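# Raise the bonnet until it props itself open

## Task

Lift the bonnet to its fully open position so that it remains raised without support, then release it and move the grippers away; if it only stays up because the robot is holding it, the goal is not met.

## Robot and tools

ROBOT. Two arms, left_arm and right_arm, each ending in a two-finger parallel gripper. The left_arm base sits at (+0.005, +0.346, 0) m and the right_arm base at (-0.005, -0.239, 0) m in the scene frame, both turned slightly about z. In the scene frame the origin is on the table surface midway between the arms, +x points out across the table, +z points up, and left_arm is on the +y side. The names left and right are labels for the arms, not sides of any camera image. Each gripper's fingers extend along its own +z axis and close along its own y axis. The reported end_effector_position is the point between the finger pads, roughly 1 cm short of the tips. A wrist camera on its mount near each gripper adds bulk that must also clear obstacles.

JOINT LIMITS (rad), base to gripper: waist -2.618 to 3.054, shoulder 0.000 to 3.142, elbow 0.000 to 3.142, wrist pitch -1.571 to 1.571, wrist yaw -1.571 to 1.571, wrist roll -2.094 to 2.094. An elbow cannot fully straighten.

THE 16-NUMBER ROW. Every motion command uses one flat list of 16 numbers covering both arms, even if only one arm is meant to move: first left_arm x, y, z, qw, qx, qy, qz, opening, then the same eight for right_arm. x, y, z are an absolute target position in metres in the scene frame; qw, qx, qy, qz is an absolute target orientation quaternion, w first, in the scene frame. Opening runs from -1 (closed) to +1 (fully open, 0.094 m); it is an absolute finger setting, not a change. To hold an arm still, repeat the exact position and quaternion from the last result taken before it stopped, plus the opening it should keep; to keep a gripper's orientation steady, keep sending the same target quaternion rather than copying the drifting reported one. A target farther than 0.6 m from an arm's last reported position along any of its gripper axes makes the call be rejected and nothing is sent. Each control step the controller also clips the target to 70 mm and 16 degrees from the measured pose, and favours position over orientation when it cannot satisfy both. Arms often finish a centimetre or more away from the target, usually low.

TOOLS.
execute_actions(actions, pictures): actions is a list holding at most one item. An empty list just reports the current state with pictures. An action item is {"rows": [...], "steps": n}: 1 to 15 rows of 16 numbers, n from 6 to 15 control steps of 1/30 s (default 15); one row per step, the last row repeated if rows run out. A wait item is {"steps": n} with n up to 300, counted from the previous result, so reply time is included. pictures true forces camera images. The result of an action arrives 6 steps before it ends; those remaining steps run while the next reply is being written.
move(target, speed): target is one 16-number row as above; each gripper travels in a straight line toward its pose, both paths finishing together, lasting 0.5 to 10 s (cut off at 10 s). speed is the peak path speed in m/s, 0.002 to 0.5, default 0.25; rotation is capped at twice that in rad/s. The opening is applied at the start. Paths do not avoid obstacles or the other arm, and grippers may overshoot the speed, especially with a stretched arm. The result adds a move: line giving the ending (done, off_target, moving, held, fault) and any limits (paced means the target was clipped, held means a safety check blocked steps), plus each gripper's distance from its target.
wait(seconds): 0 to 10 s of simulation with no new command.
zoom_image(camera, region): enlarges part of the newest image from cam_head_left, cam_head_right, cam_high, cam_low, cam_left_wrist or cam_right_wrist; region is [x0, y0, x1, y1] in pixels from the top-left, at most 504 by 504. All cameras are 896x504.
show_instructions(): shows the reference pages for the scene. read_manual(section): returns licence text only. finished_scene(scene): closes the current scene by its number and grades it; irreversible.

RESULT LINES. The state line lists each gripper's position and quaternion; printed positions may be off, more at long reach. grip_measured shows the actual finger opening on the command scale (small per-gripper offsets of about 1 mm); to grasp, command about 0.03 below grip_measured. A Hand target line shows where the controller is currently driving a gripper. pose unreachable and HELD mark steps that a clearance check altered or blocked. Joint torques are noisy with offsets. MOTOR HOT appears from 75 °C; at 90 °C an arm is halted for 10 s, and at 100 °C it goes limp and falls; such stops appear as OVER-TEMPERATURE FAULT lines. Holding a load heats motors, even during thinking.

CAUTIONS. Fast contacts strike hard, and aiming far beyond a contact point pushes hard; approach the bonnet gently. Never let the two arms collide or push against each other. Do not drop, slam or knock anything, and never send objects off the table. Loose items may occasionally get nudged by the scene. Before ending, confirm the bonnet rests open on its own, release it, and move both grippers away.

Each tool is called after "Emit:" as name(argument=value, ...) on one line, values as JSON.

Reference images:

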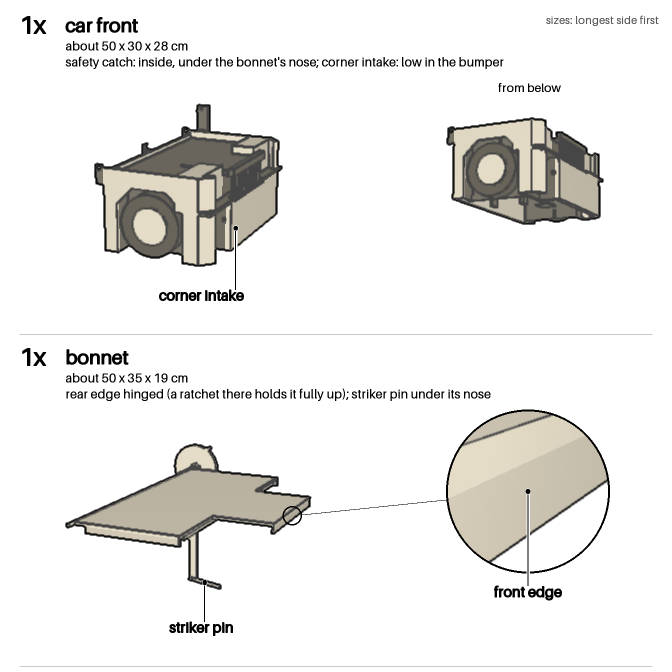

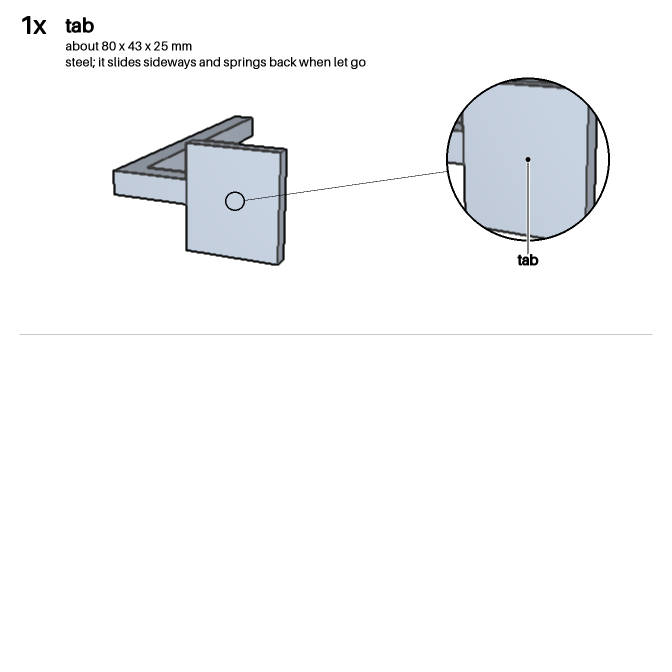

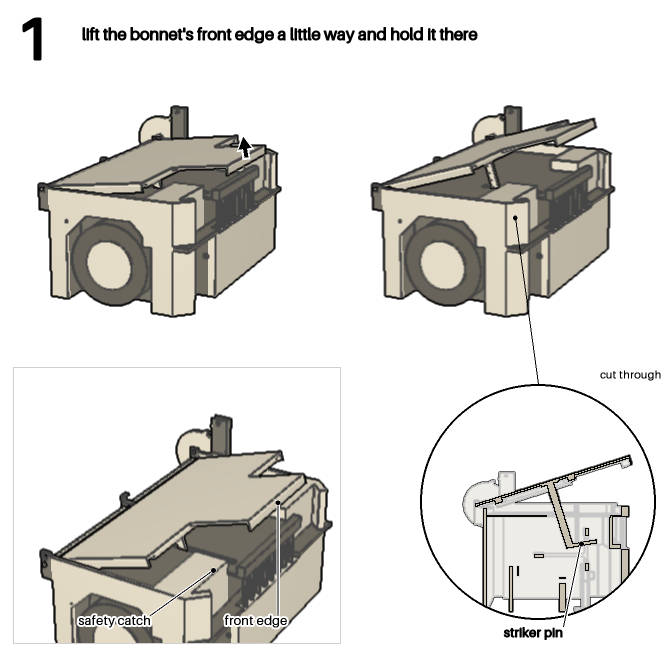

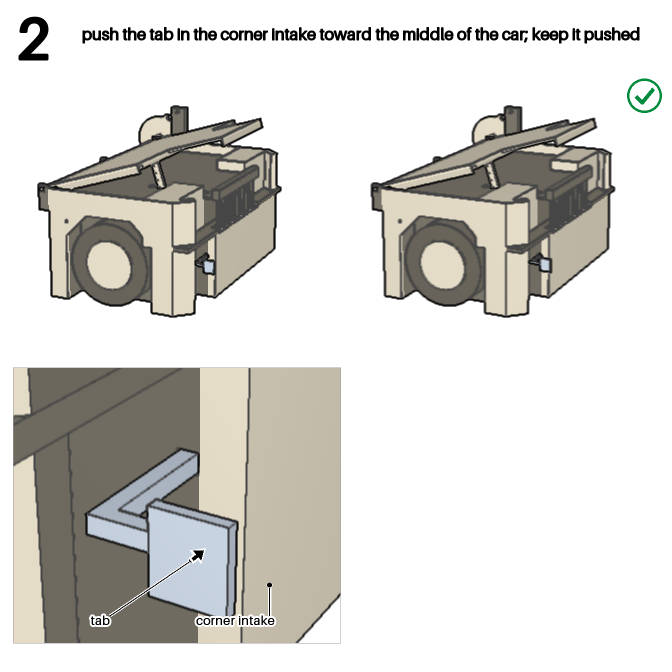

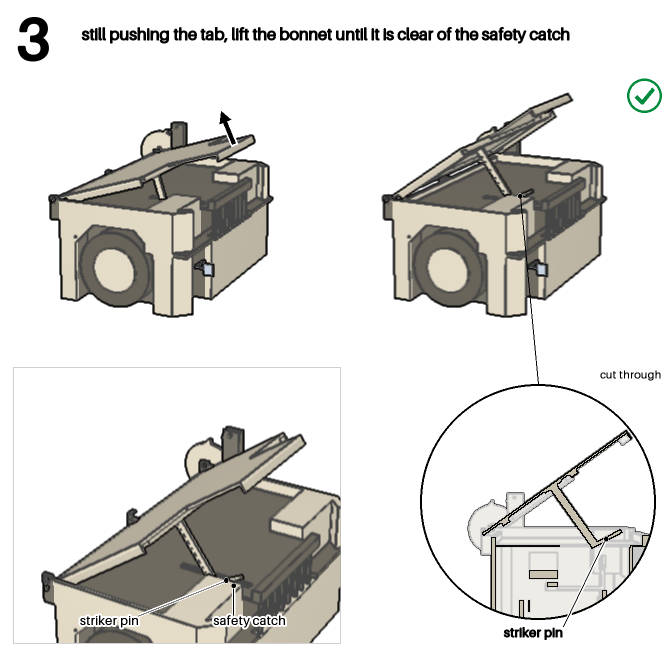

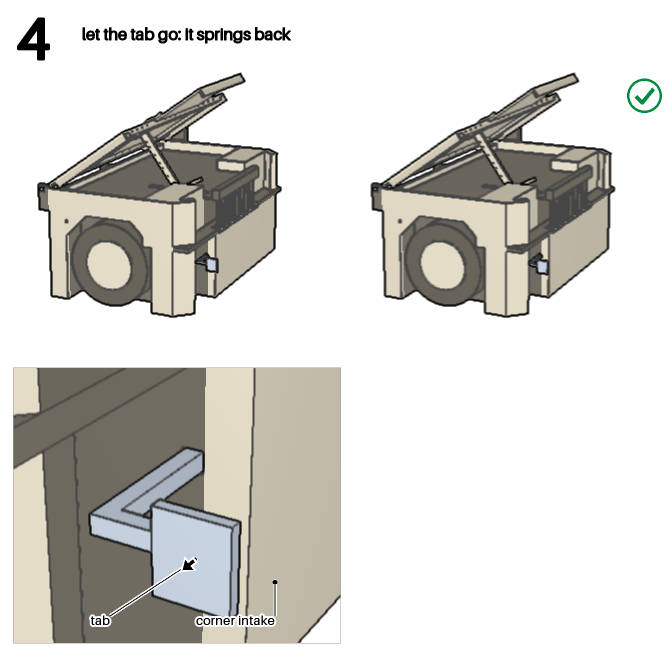

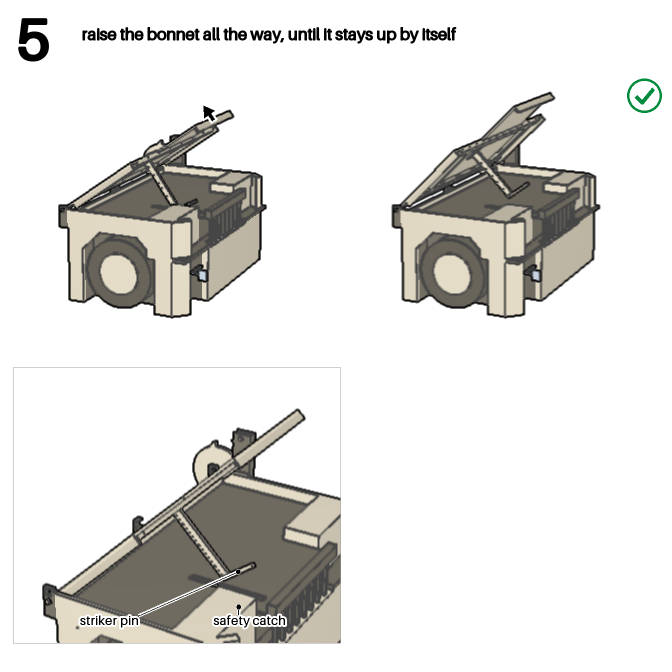

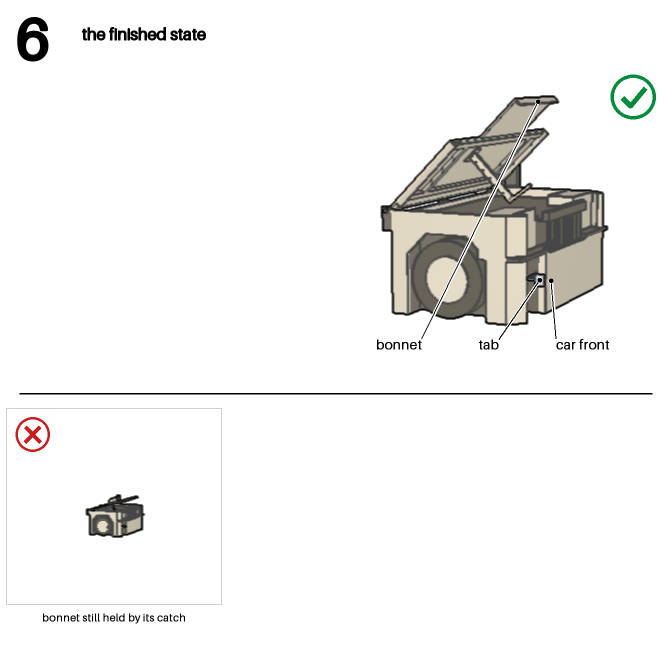

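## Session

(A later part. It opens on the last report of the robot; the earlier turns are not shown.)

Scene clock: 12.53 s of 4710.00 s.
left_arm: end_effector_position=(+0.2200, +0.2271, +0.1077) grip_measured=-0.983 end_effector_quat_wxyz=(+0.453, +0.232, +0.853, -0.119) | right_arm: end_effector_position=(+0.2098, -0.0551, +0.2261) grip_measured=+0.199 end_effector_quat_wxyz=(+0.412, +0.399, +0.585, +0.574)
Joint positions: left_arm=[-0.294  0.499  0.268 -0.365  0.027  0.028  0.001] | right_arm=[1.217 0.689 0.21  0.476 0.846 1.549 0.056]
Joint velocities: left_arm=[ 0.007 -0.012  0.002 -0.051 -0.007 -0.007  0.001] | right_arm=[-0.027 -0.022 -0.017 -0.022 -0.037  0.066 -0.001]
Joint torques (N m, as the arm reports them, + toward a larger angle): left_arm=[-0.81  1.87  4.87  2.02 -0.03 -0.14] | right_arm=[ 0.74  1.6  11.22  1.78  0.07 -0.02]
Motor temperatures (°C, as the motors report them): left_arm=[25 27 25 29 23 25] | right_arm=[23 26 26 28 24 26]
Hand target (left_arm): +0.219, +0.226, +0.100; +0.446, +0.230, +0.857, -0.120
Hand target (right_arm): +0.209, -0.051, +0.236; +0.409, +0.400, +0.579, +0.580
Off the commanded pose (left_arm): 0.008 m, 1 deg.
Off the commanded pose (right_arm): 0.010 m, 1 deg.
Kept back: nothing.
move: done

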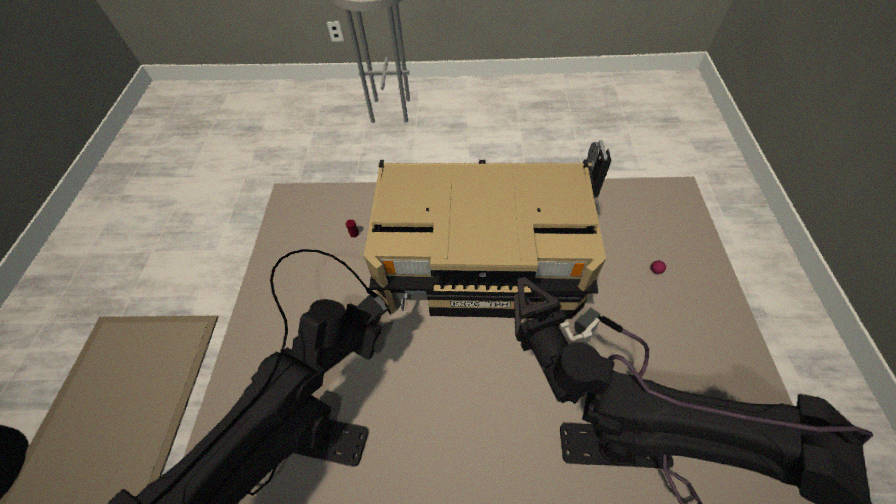

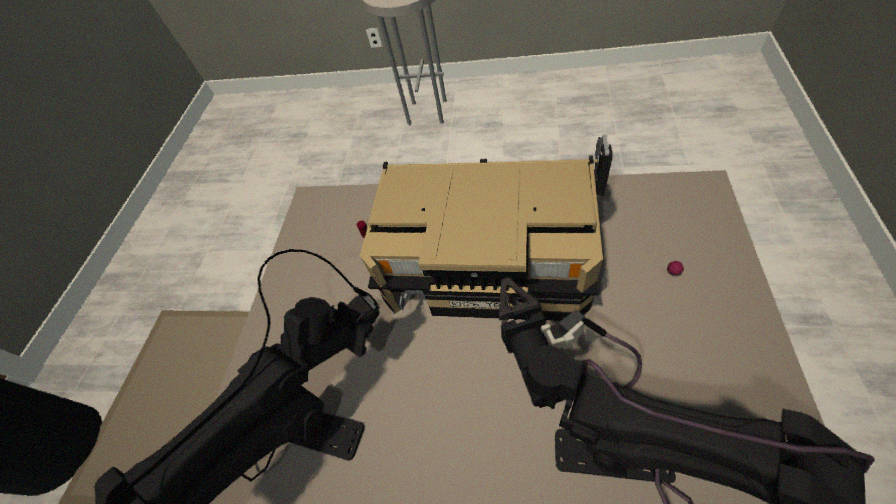

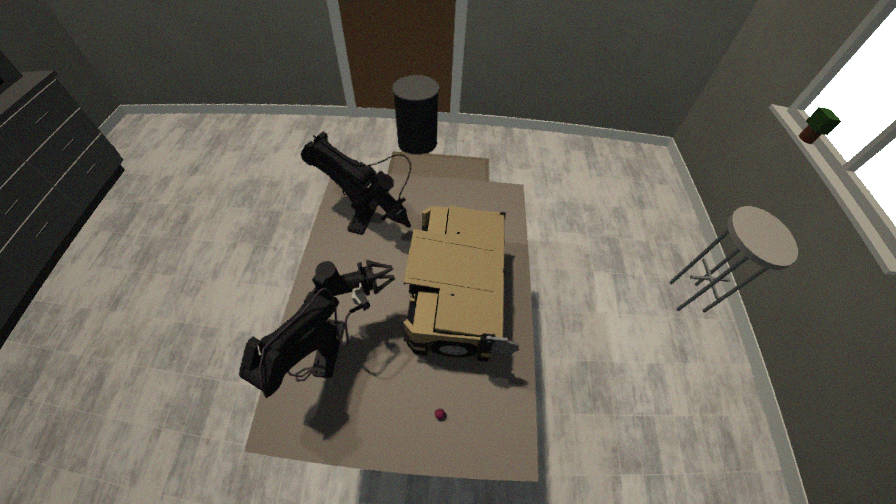

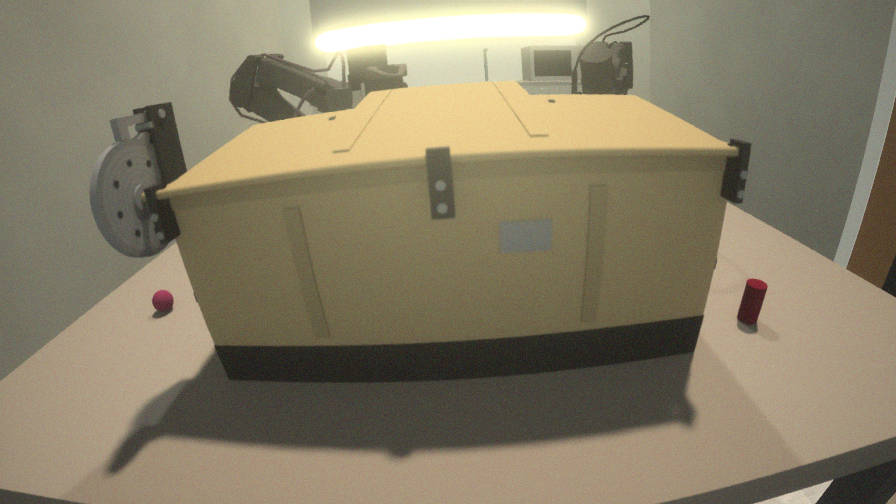

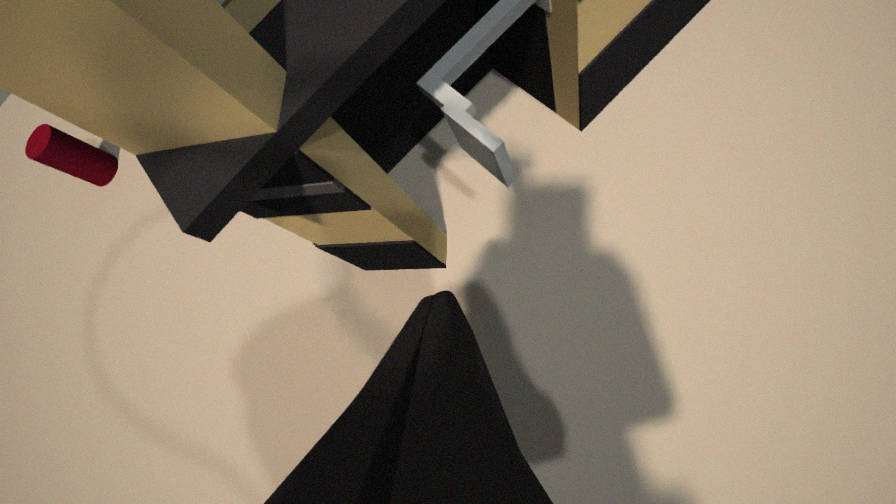

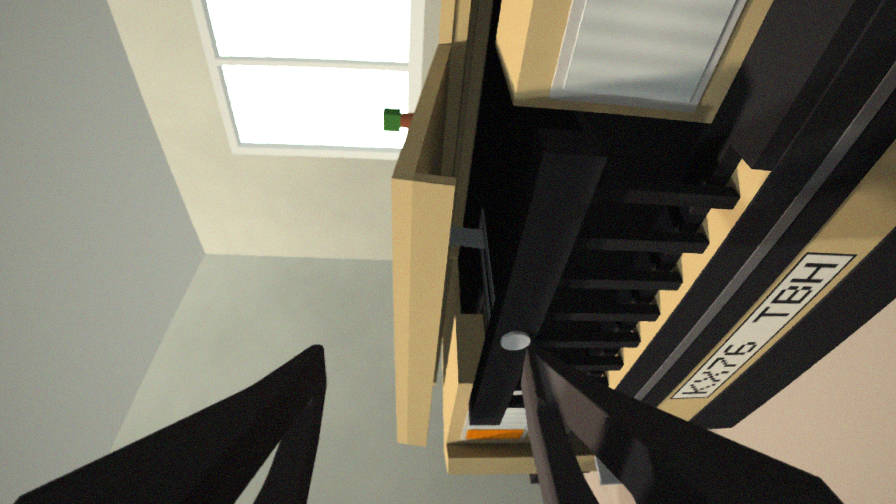

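Emit:
move(target=[0.21,0.225,0.085,0.354,-0.354,0.612,-0.612,-1,0.245,-0.04,0.247,0.405,0.405,0.58,0.58,0.2], speed=0.3)

Scene clock: 16.03 s of 4710.00 s.
left_arm: end_effector_position=(+0.2129, +0.2238, +0.0918) grip_measured=-0.983 end_effector_quat_wxyz=(+0.301, -0.285, +0.771, -0.484) | right_arm: end_effector_position=(+0.2416, -0.0425, +0.2351) grip_measured=+0.199 end_effector_quat_wxyz=(+0.402, +0.406, +0.588, +0.573)
Joint positions: left_arm=[-0.075  0.208 -0.002 -0.175  0.363 -1.226  0.001] | right_arm=[1.053 0.849 0.303 0.52  0.676 1.58  0.056]
Joint velocities: left_arm=[-0.012  0.002 -0.002 -0.051  0.051  0.051 -0.   ] | right_arm=[ 0.012  0.002 -0.027 -0.022  0.007 -0.007 -0.   ]
Joint torques (N m, as the arm reports them, + toward a larger angle): left_arm=[0.15 1.63 6.1  1.99 0.1  0.05] | right_arm=[-0.83  0.41 11.31  1.91 -0.07 -0.05]
Motor temperatures (°C, as the motors report them): left_arm=[25 27 26 30 23 25] | right_arm=[23 26 27 28 24 26]
Hand target (left_arm): +0.213, +0.224, +0.092; +0.302, -0.284, +0.771, -0.483
Hand target (right_arm): +0.245, -0.041, +0.246; +0.403, +0.407, +0.580, +0.579
Off the commanded pose (left_arm): 0.008 m, 25 deg; orientation clipped at the last step of the last action.
Off the commanded pose (right_arm): 0.013 m, 1 deg.
Kept back: nothing.
move: held (left_arm), off_target (right_arm); limits=paced,held; held on 14 of 93 steps (left_arm), including the last (left_arm)
pose unreachable (left arm): on one or more control steps of this call this arm could not follow its commanded pose, so it was not sent that pose on those steps. On the call's last step it was still not sent that pose. It may still have moved: this result reports where it is.
cause: the commanded pose would bring two parts of the arm too close to each other (its upper arm (the part past joint 2) and its wrist (the part past joint 5), with joints 3 (elbow) to 5 (wrist yaw) between them).

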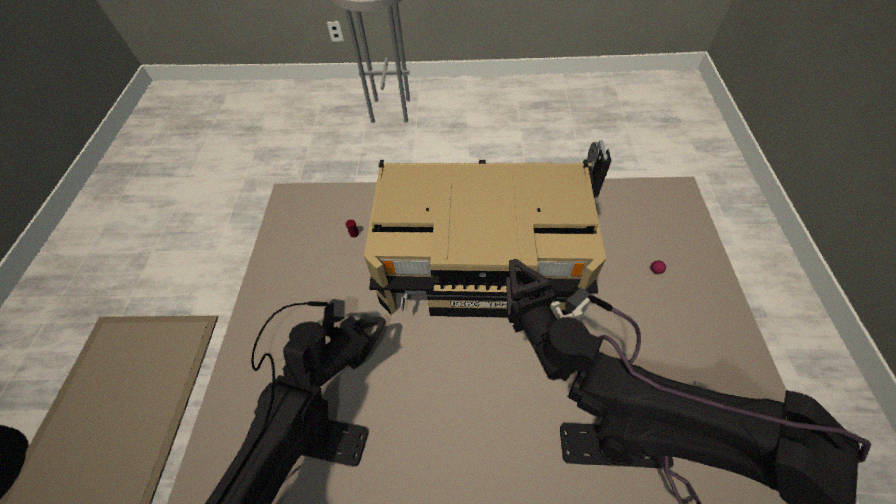

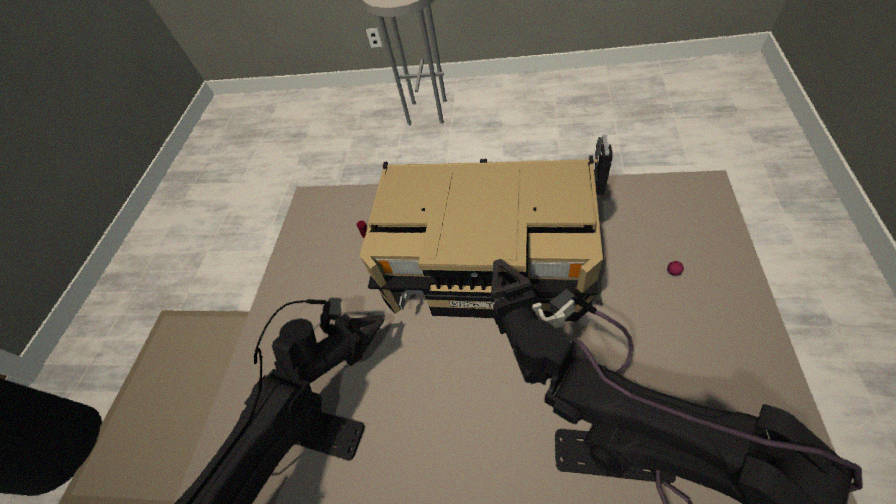

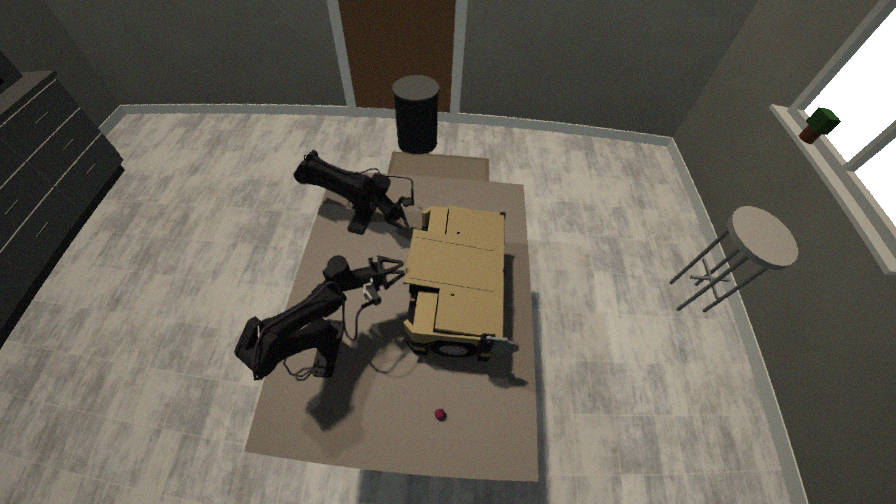

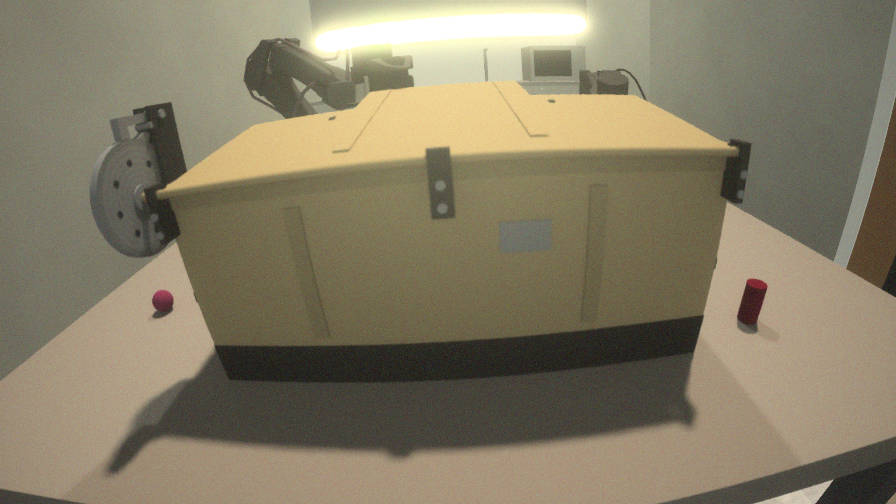

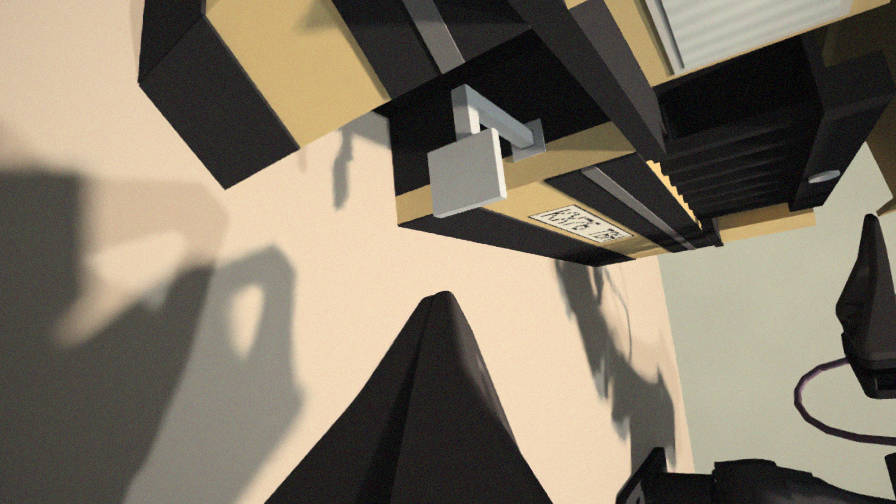

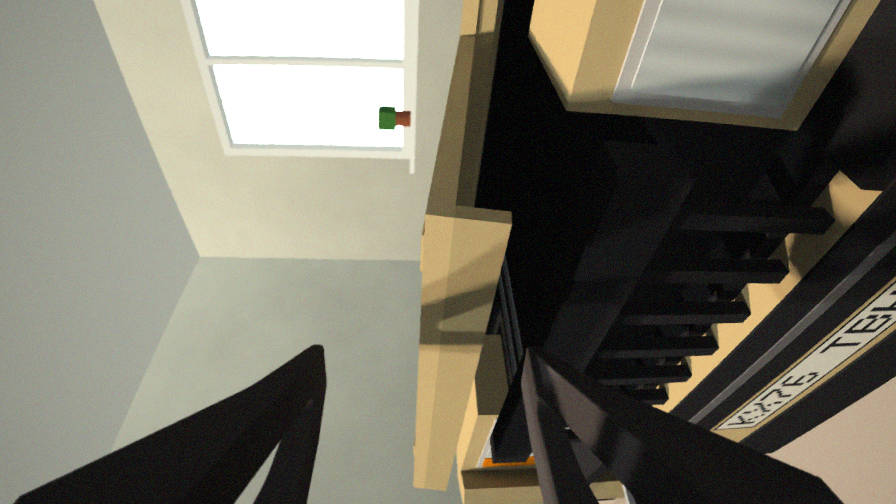

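Emit:
move(target=[0.245,0.215,0.072,0.25,-0.433,0.75,-0.433,-1,0.29,-0.025,0.248,0.405,0.405,0.58,0.58,0.2], speed=0.1)

Scene clock: 18.47 s of 4710.00 s.
left_arm: end_effector_position=(+0.2345, +0.2214, +0.0592) grip_measured=-0.983 end_effector_quat_wxyz=(+0.240, -0.437, +0.758, -0.422) | right_arm: end_effector_position=(+0.2852, -0.0277, +0.2364) grip_measured=+0.199 end_effector_quat_wxyz=(+0.400, +0.407, +0.588, +0.573)
Joint positions: left_arm=[-0.266  0.705  0.062  0.085  0.059 -1.539  0.001] | right_arm=[0.898 1.082 0.393 0.663 0.52  1.58  0.056]
Joint velocities: left_arm=[-0.002  0.012 -0.007  0.037  0.007 -0.051  0.001] | right_arm=[ 0.012 -0.007 -0.007 -0.007  0.007 -0.022 -0.001]
Joint torques (N m, as the arm reports them, + toward a larger angle): left_arm=[-0.83  1.16  7.99  2.   -0.09 -0.06] | right_arm=[-0.83 -1.44 11.06  2.   -0.08 -0.03]
Motor temperatures (°C, as the motors report them): left_arm=[25 27 26 30 23 25] | right_arm=[23 26 27 29 24 26]
Hand target (left_arm): +0.242, +0.217, +0.073; +0.249, -0.433, +0.750, -0.433
Hand target (right_arm): +0.290, -0.026, +0.247; +0.403, +0.407, +0.580, +0.580
Off the commanded pose (left_arm): 0.018 m, 2 deg.
Off the commanded pose (right_arm): 0.013 m, 1 deg.
Kept back: nothing.
move: off_target (left_arm, right_arm)

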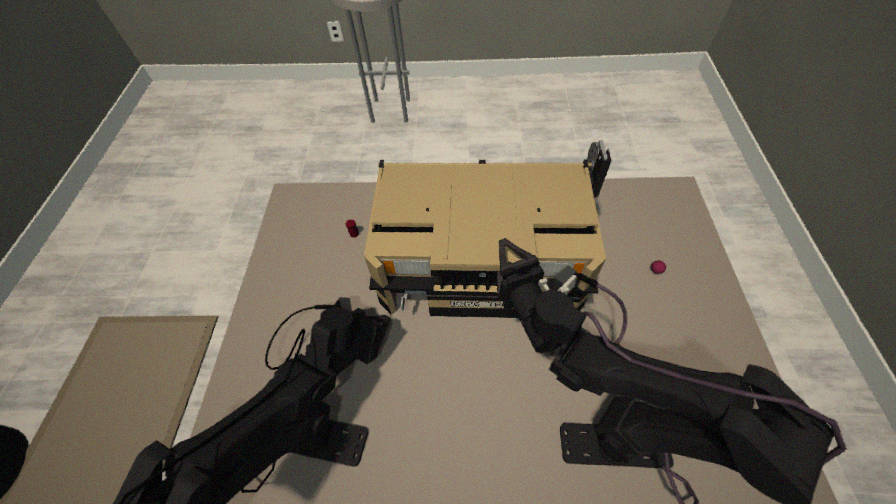

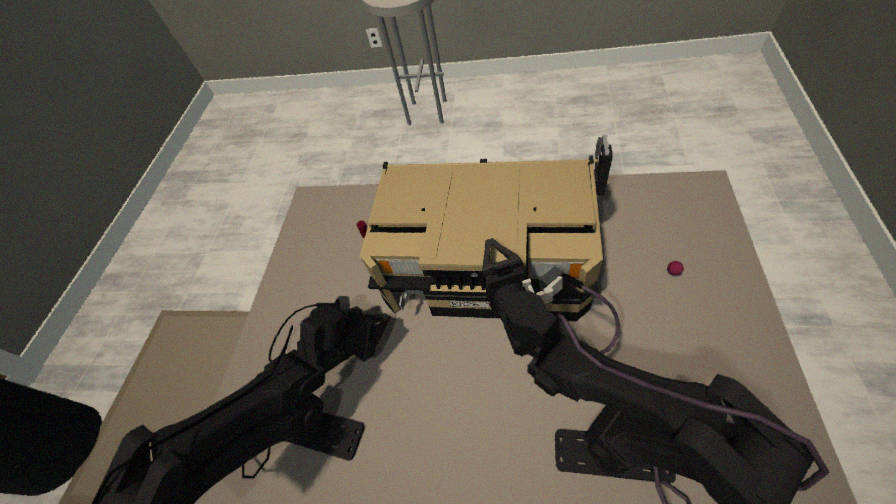

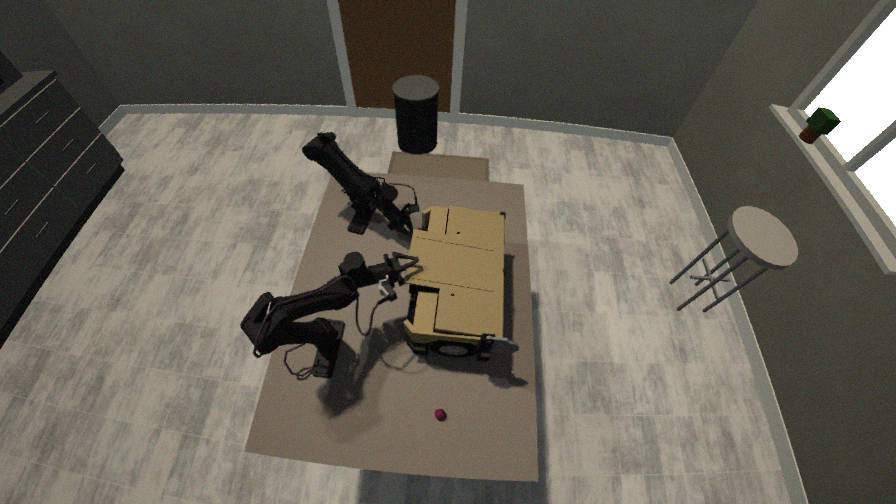

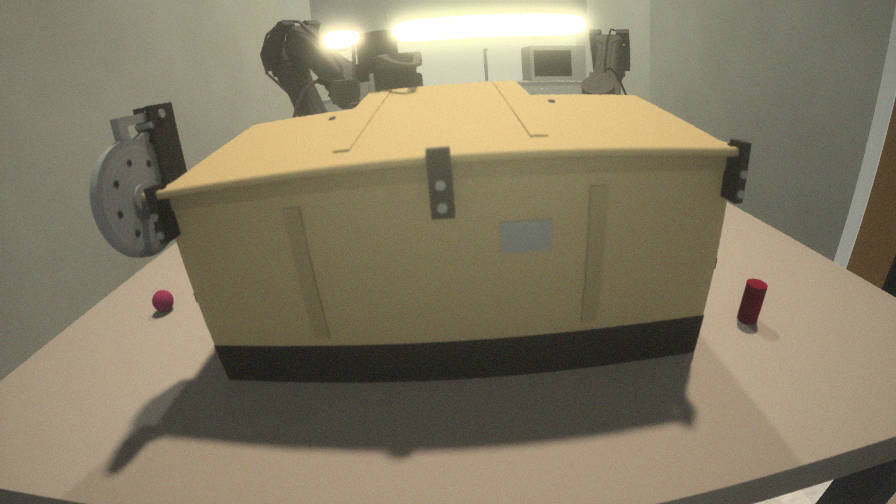

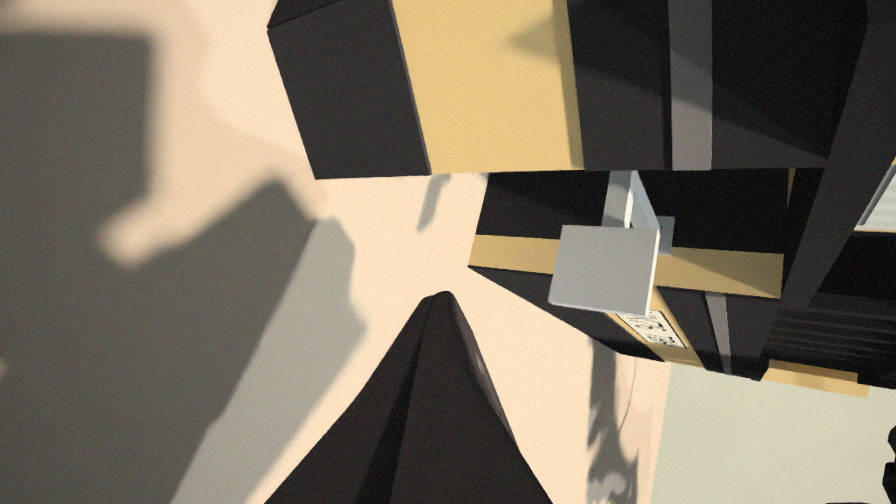

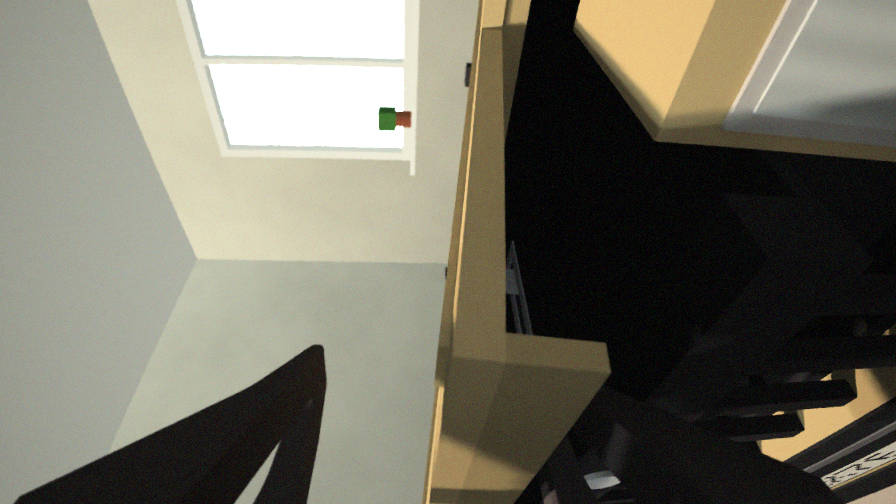

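Emit:
move(target=[0.262,0.205,0.09,0.321,-0.557,0.663,-0.383,-1,0.30,-0.022,0.30,0.405,0.405,0.58,0.58,0.2], speed=0.08)

Scene clock: 21.37 s of 4710.00 s.
left_arm: end_effector_position=(+0.2582, +0.2105, +0.0819) grip_measured=-0.983 end_effector_quat_wxyz=(-0.315, +0.556, -0.669, +0.379) | right_arm: end_effector_position=(+0.2946, -0.0198, +0.2423) grip_measured=+0.199 end_effector_quat_wxyz=(+0.389, +0.412, +0.634, +0.527)
Joint positions: left_arm=[-0.618  0.976  0.232  0.105 -0.53  -1.929  0.001] | right_arm=[0.881 1.082 0.55  0.368 0.495 1.59  0.056]
Joint velocities: left_arm=[ 0.002 -0.012 -0.012 -0.022 -0.007 -0.007  0.001] | right_arm=[ 0.002  0.002 -0.007  0.007  0.007 -0.007 -0.001]
Joint torques (N m, as the arm reports them, + toward a larger angle): left_arm=[-0.8  -0.26  7.61  1.71 -0.36 -0.05] | right_arm=[-1.13 -6.07 14.17  2.55  0.03 -0.17]
Motor temperatures (°C, as the motors report them): left_arm=[25 27 27 30 23 25] | right_arm=[23 26 28 29 24 26]
Hand target (left_arm): +0.262, +0.206, +0.090; +0.320, -0.557, +0.664, -0.382
Hand target (right_arm): +0.298, -0.024, +0.298; +0.405, +0.405, +0.580, +0.579
Off the commanded pose (left_arm): 0.011 m, 1 deg.
Off the commanded pose (right_arm): 0.058 m, 9 deg.
Kept back: nothing.
move: off_target (left_arm, right_arm)

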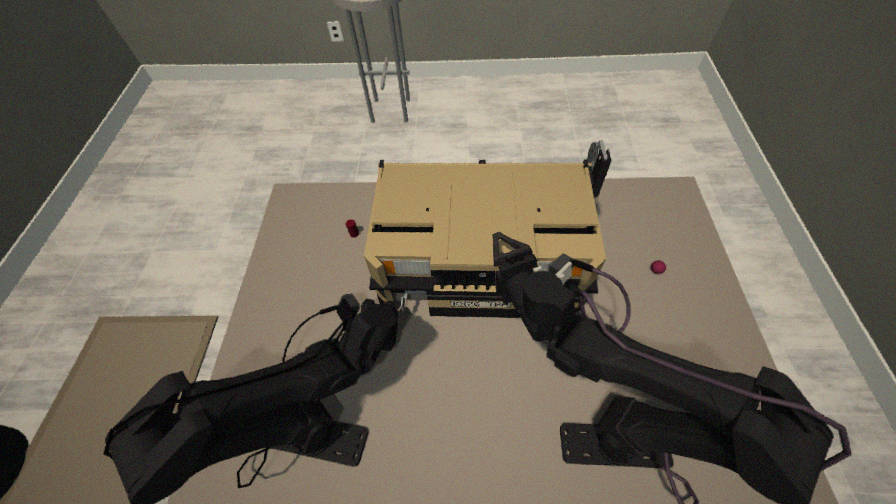

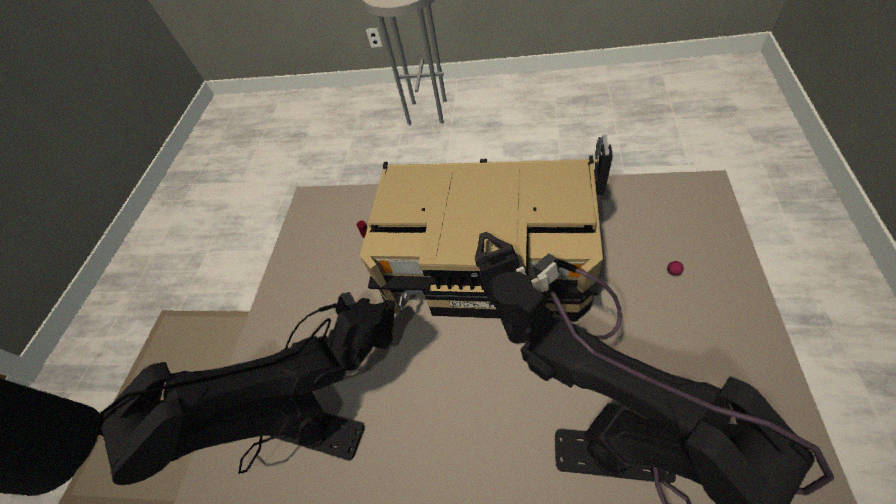

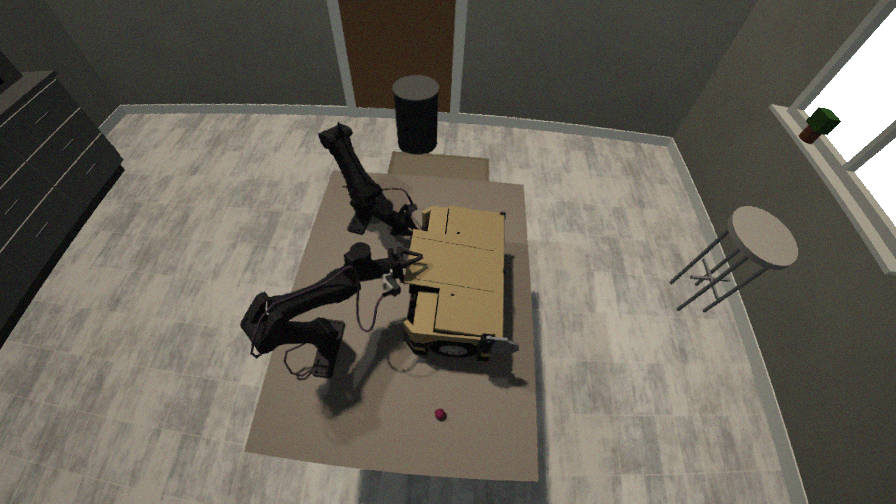

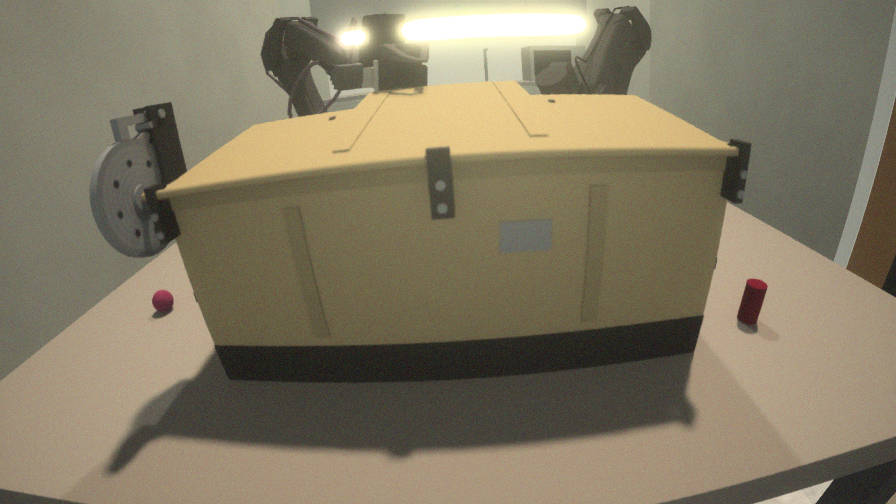

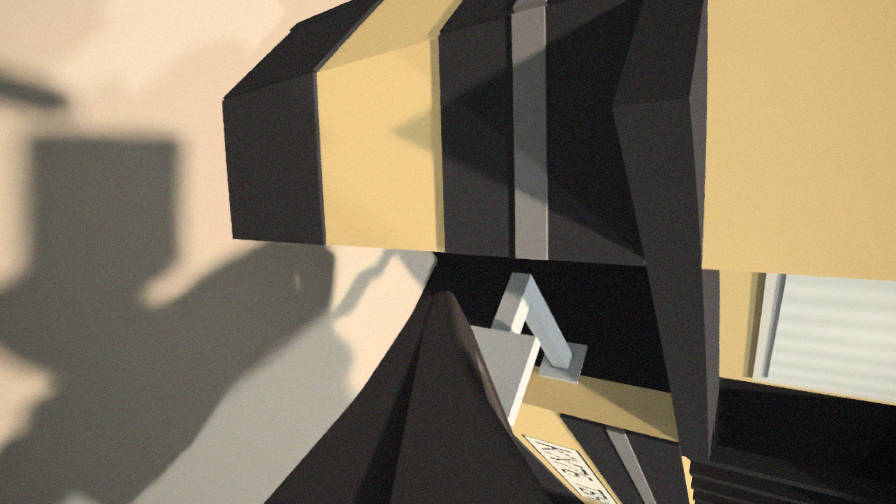

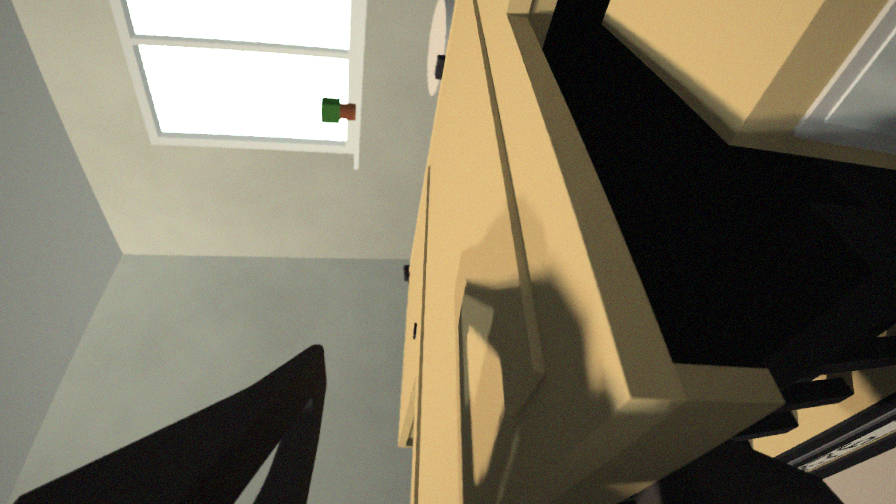

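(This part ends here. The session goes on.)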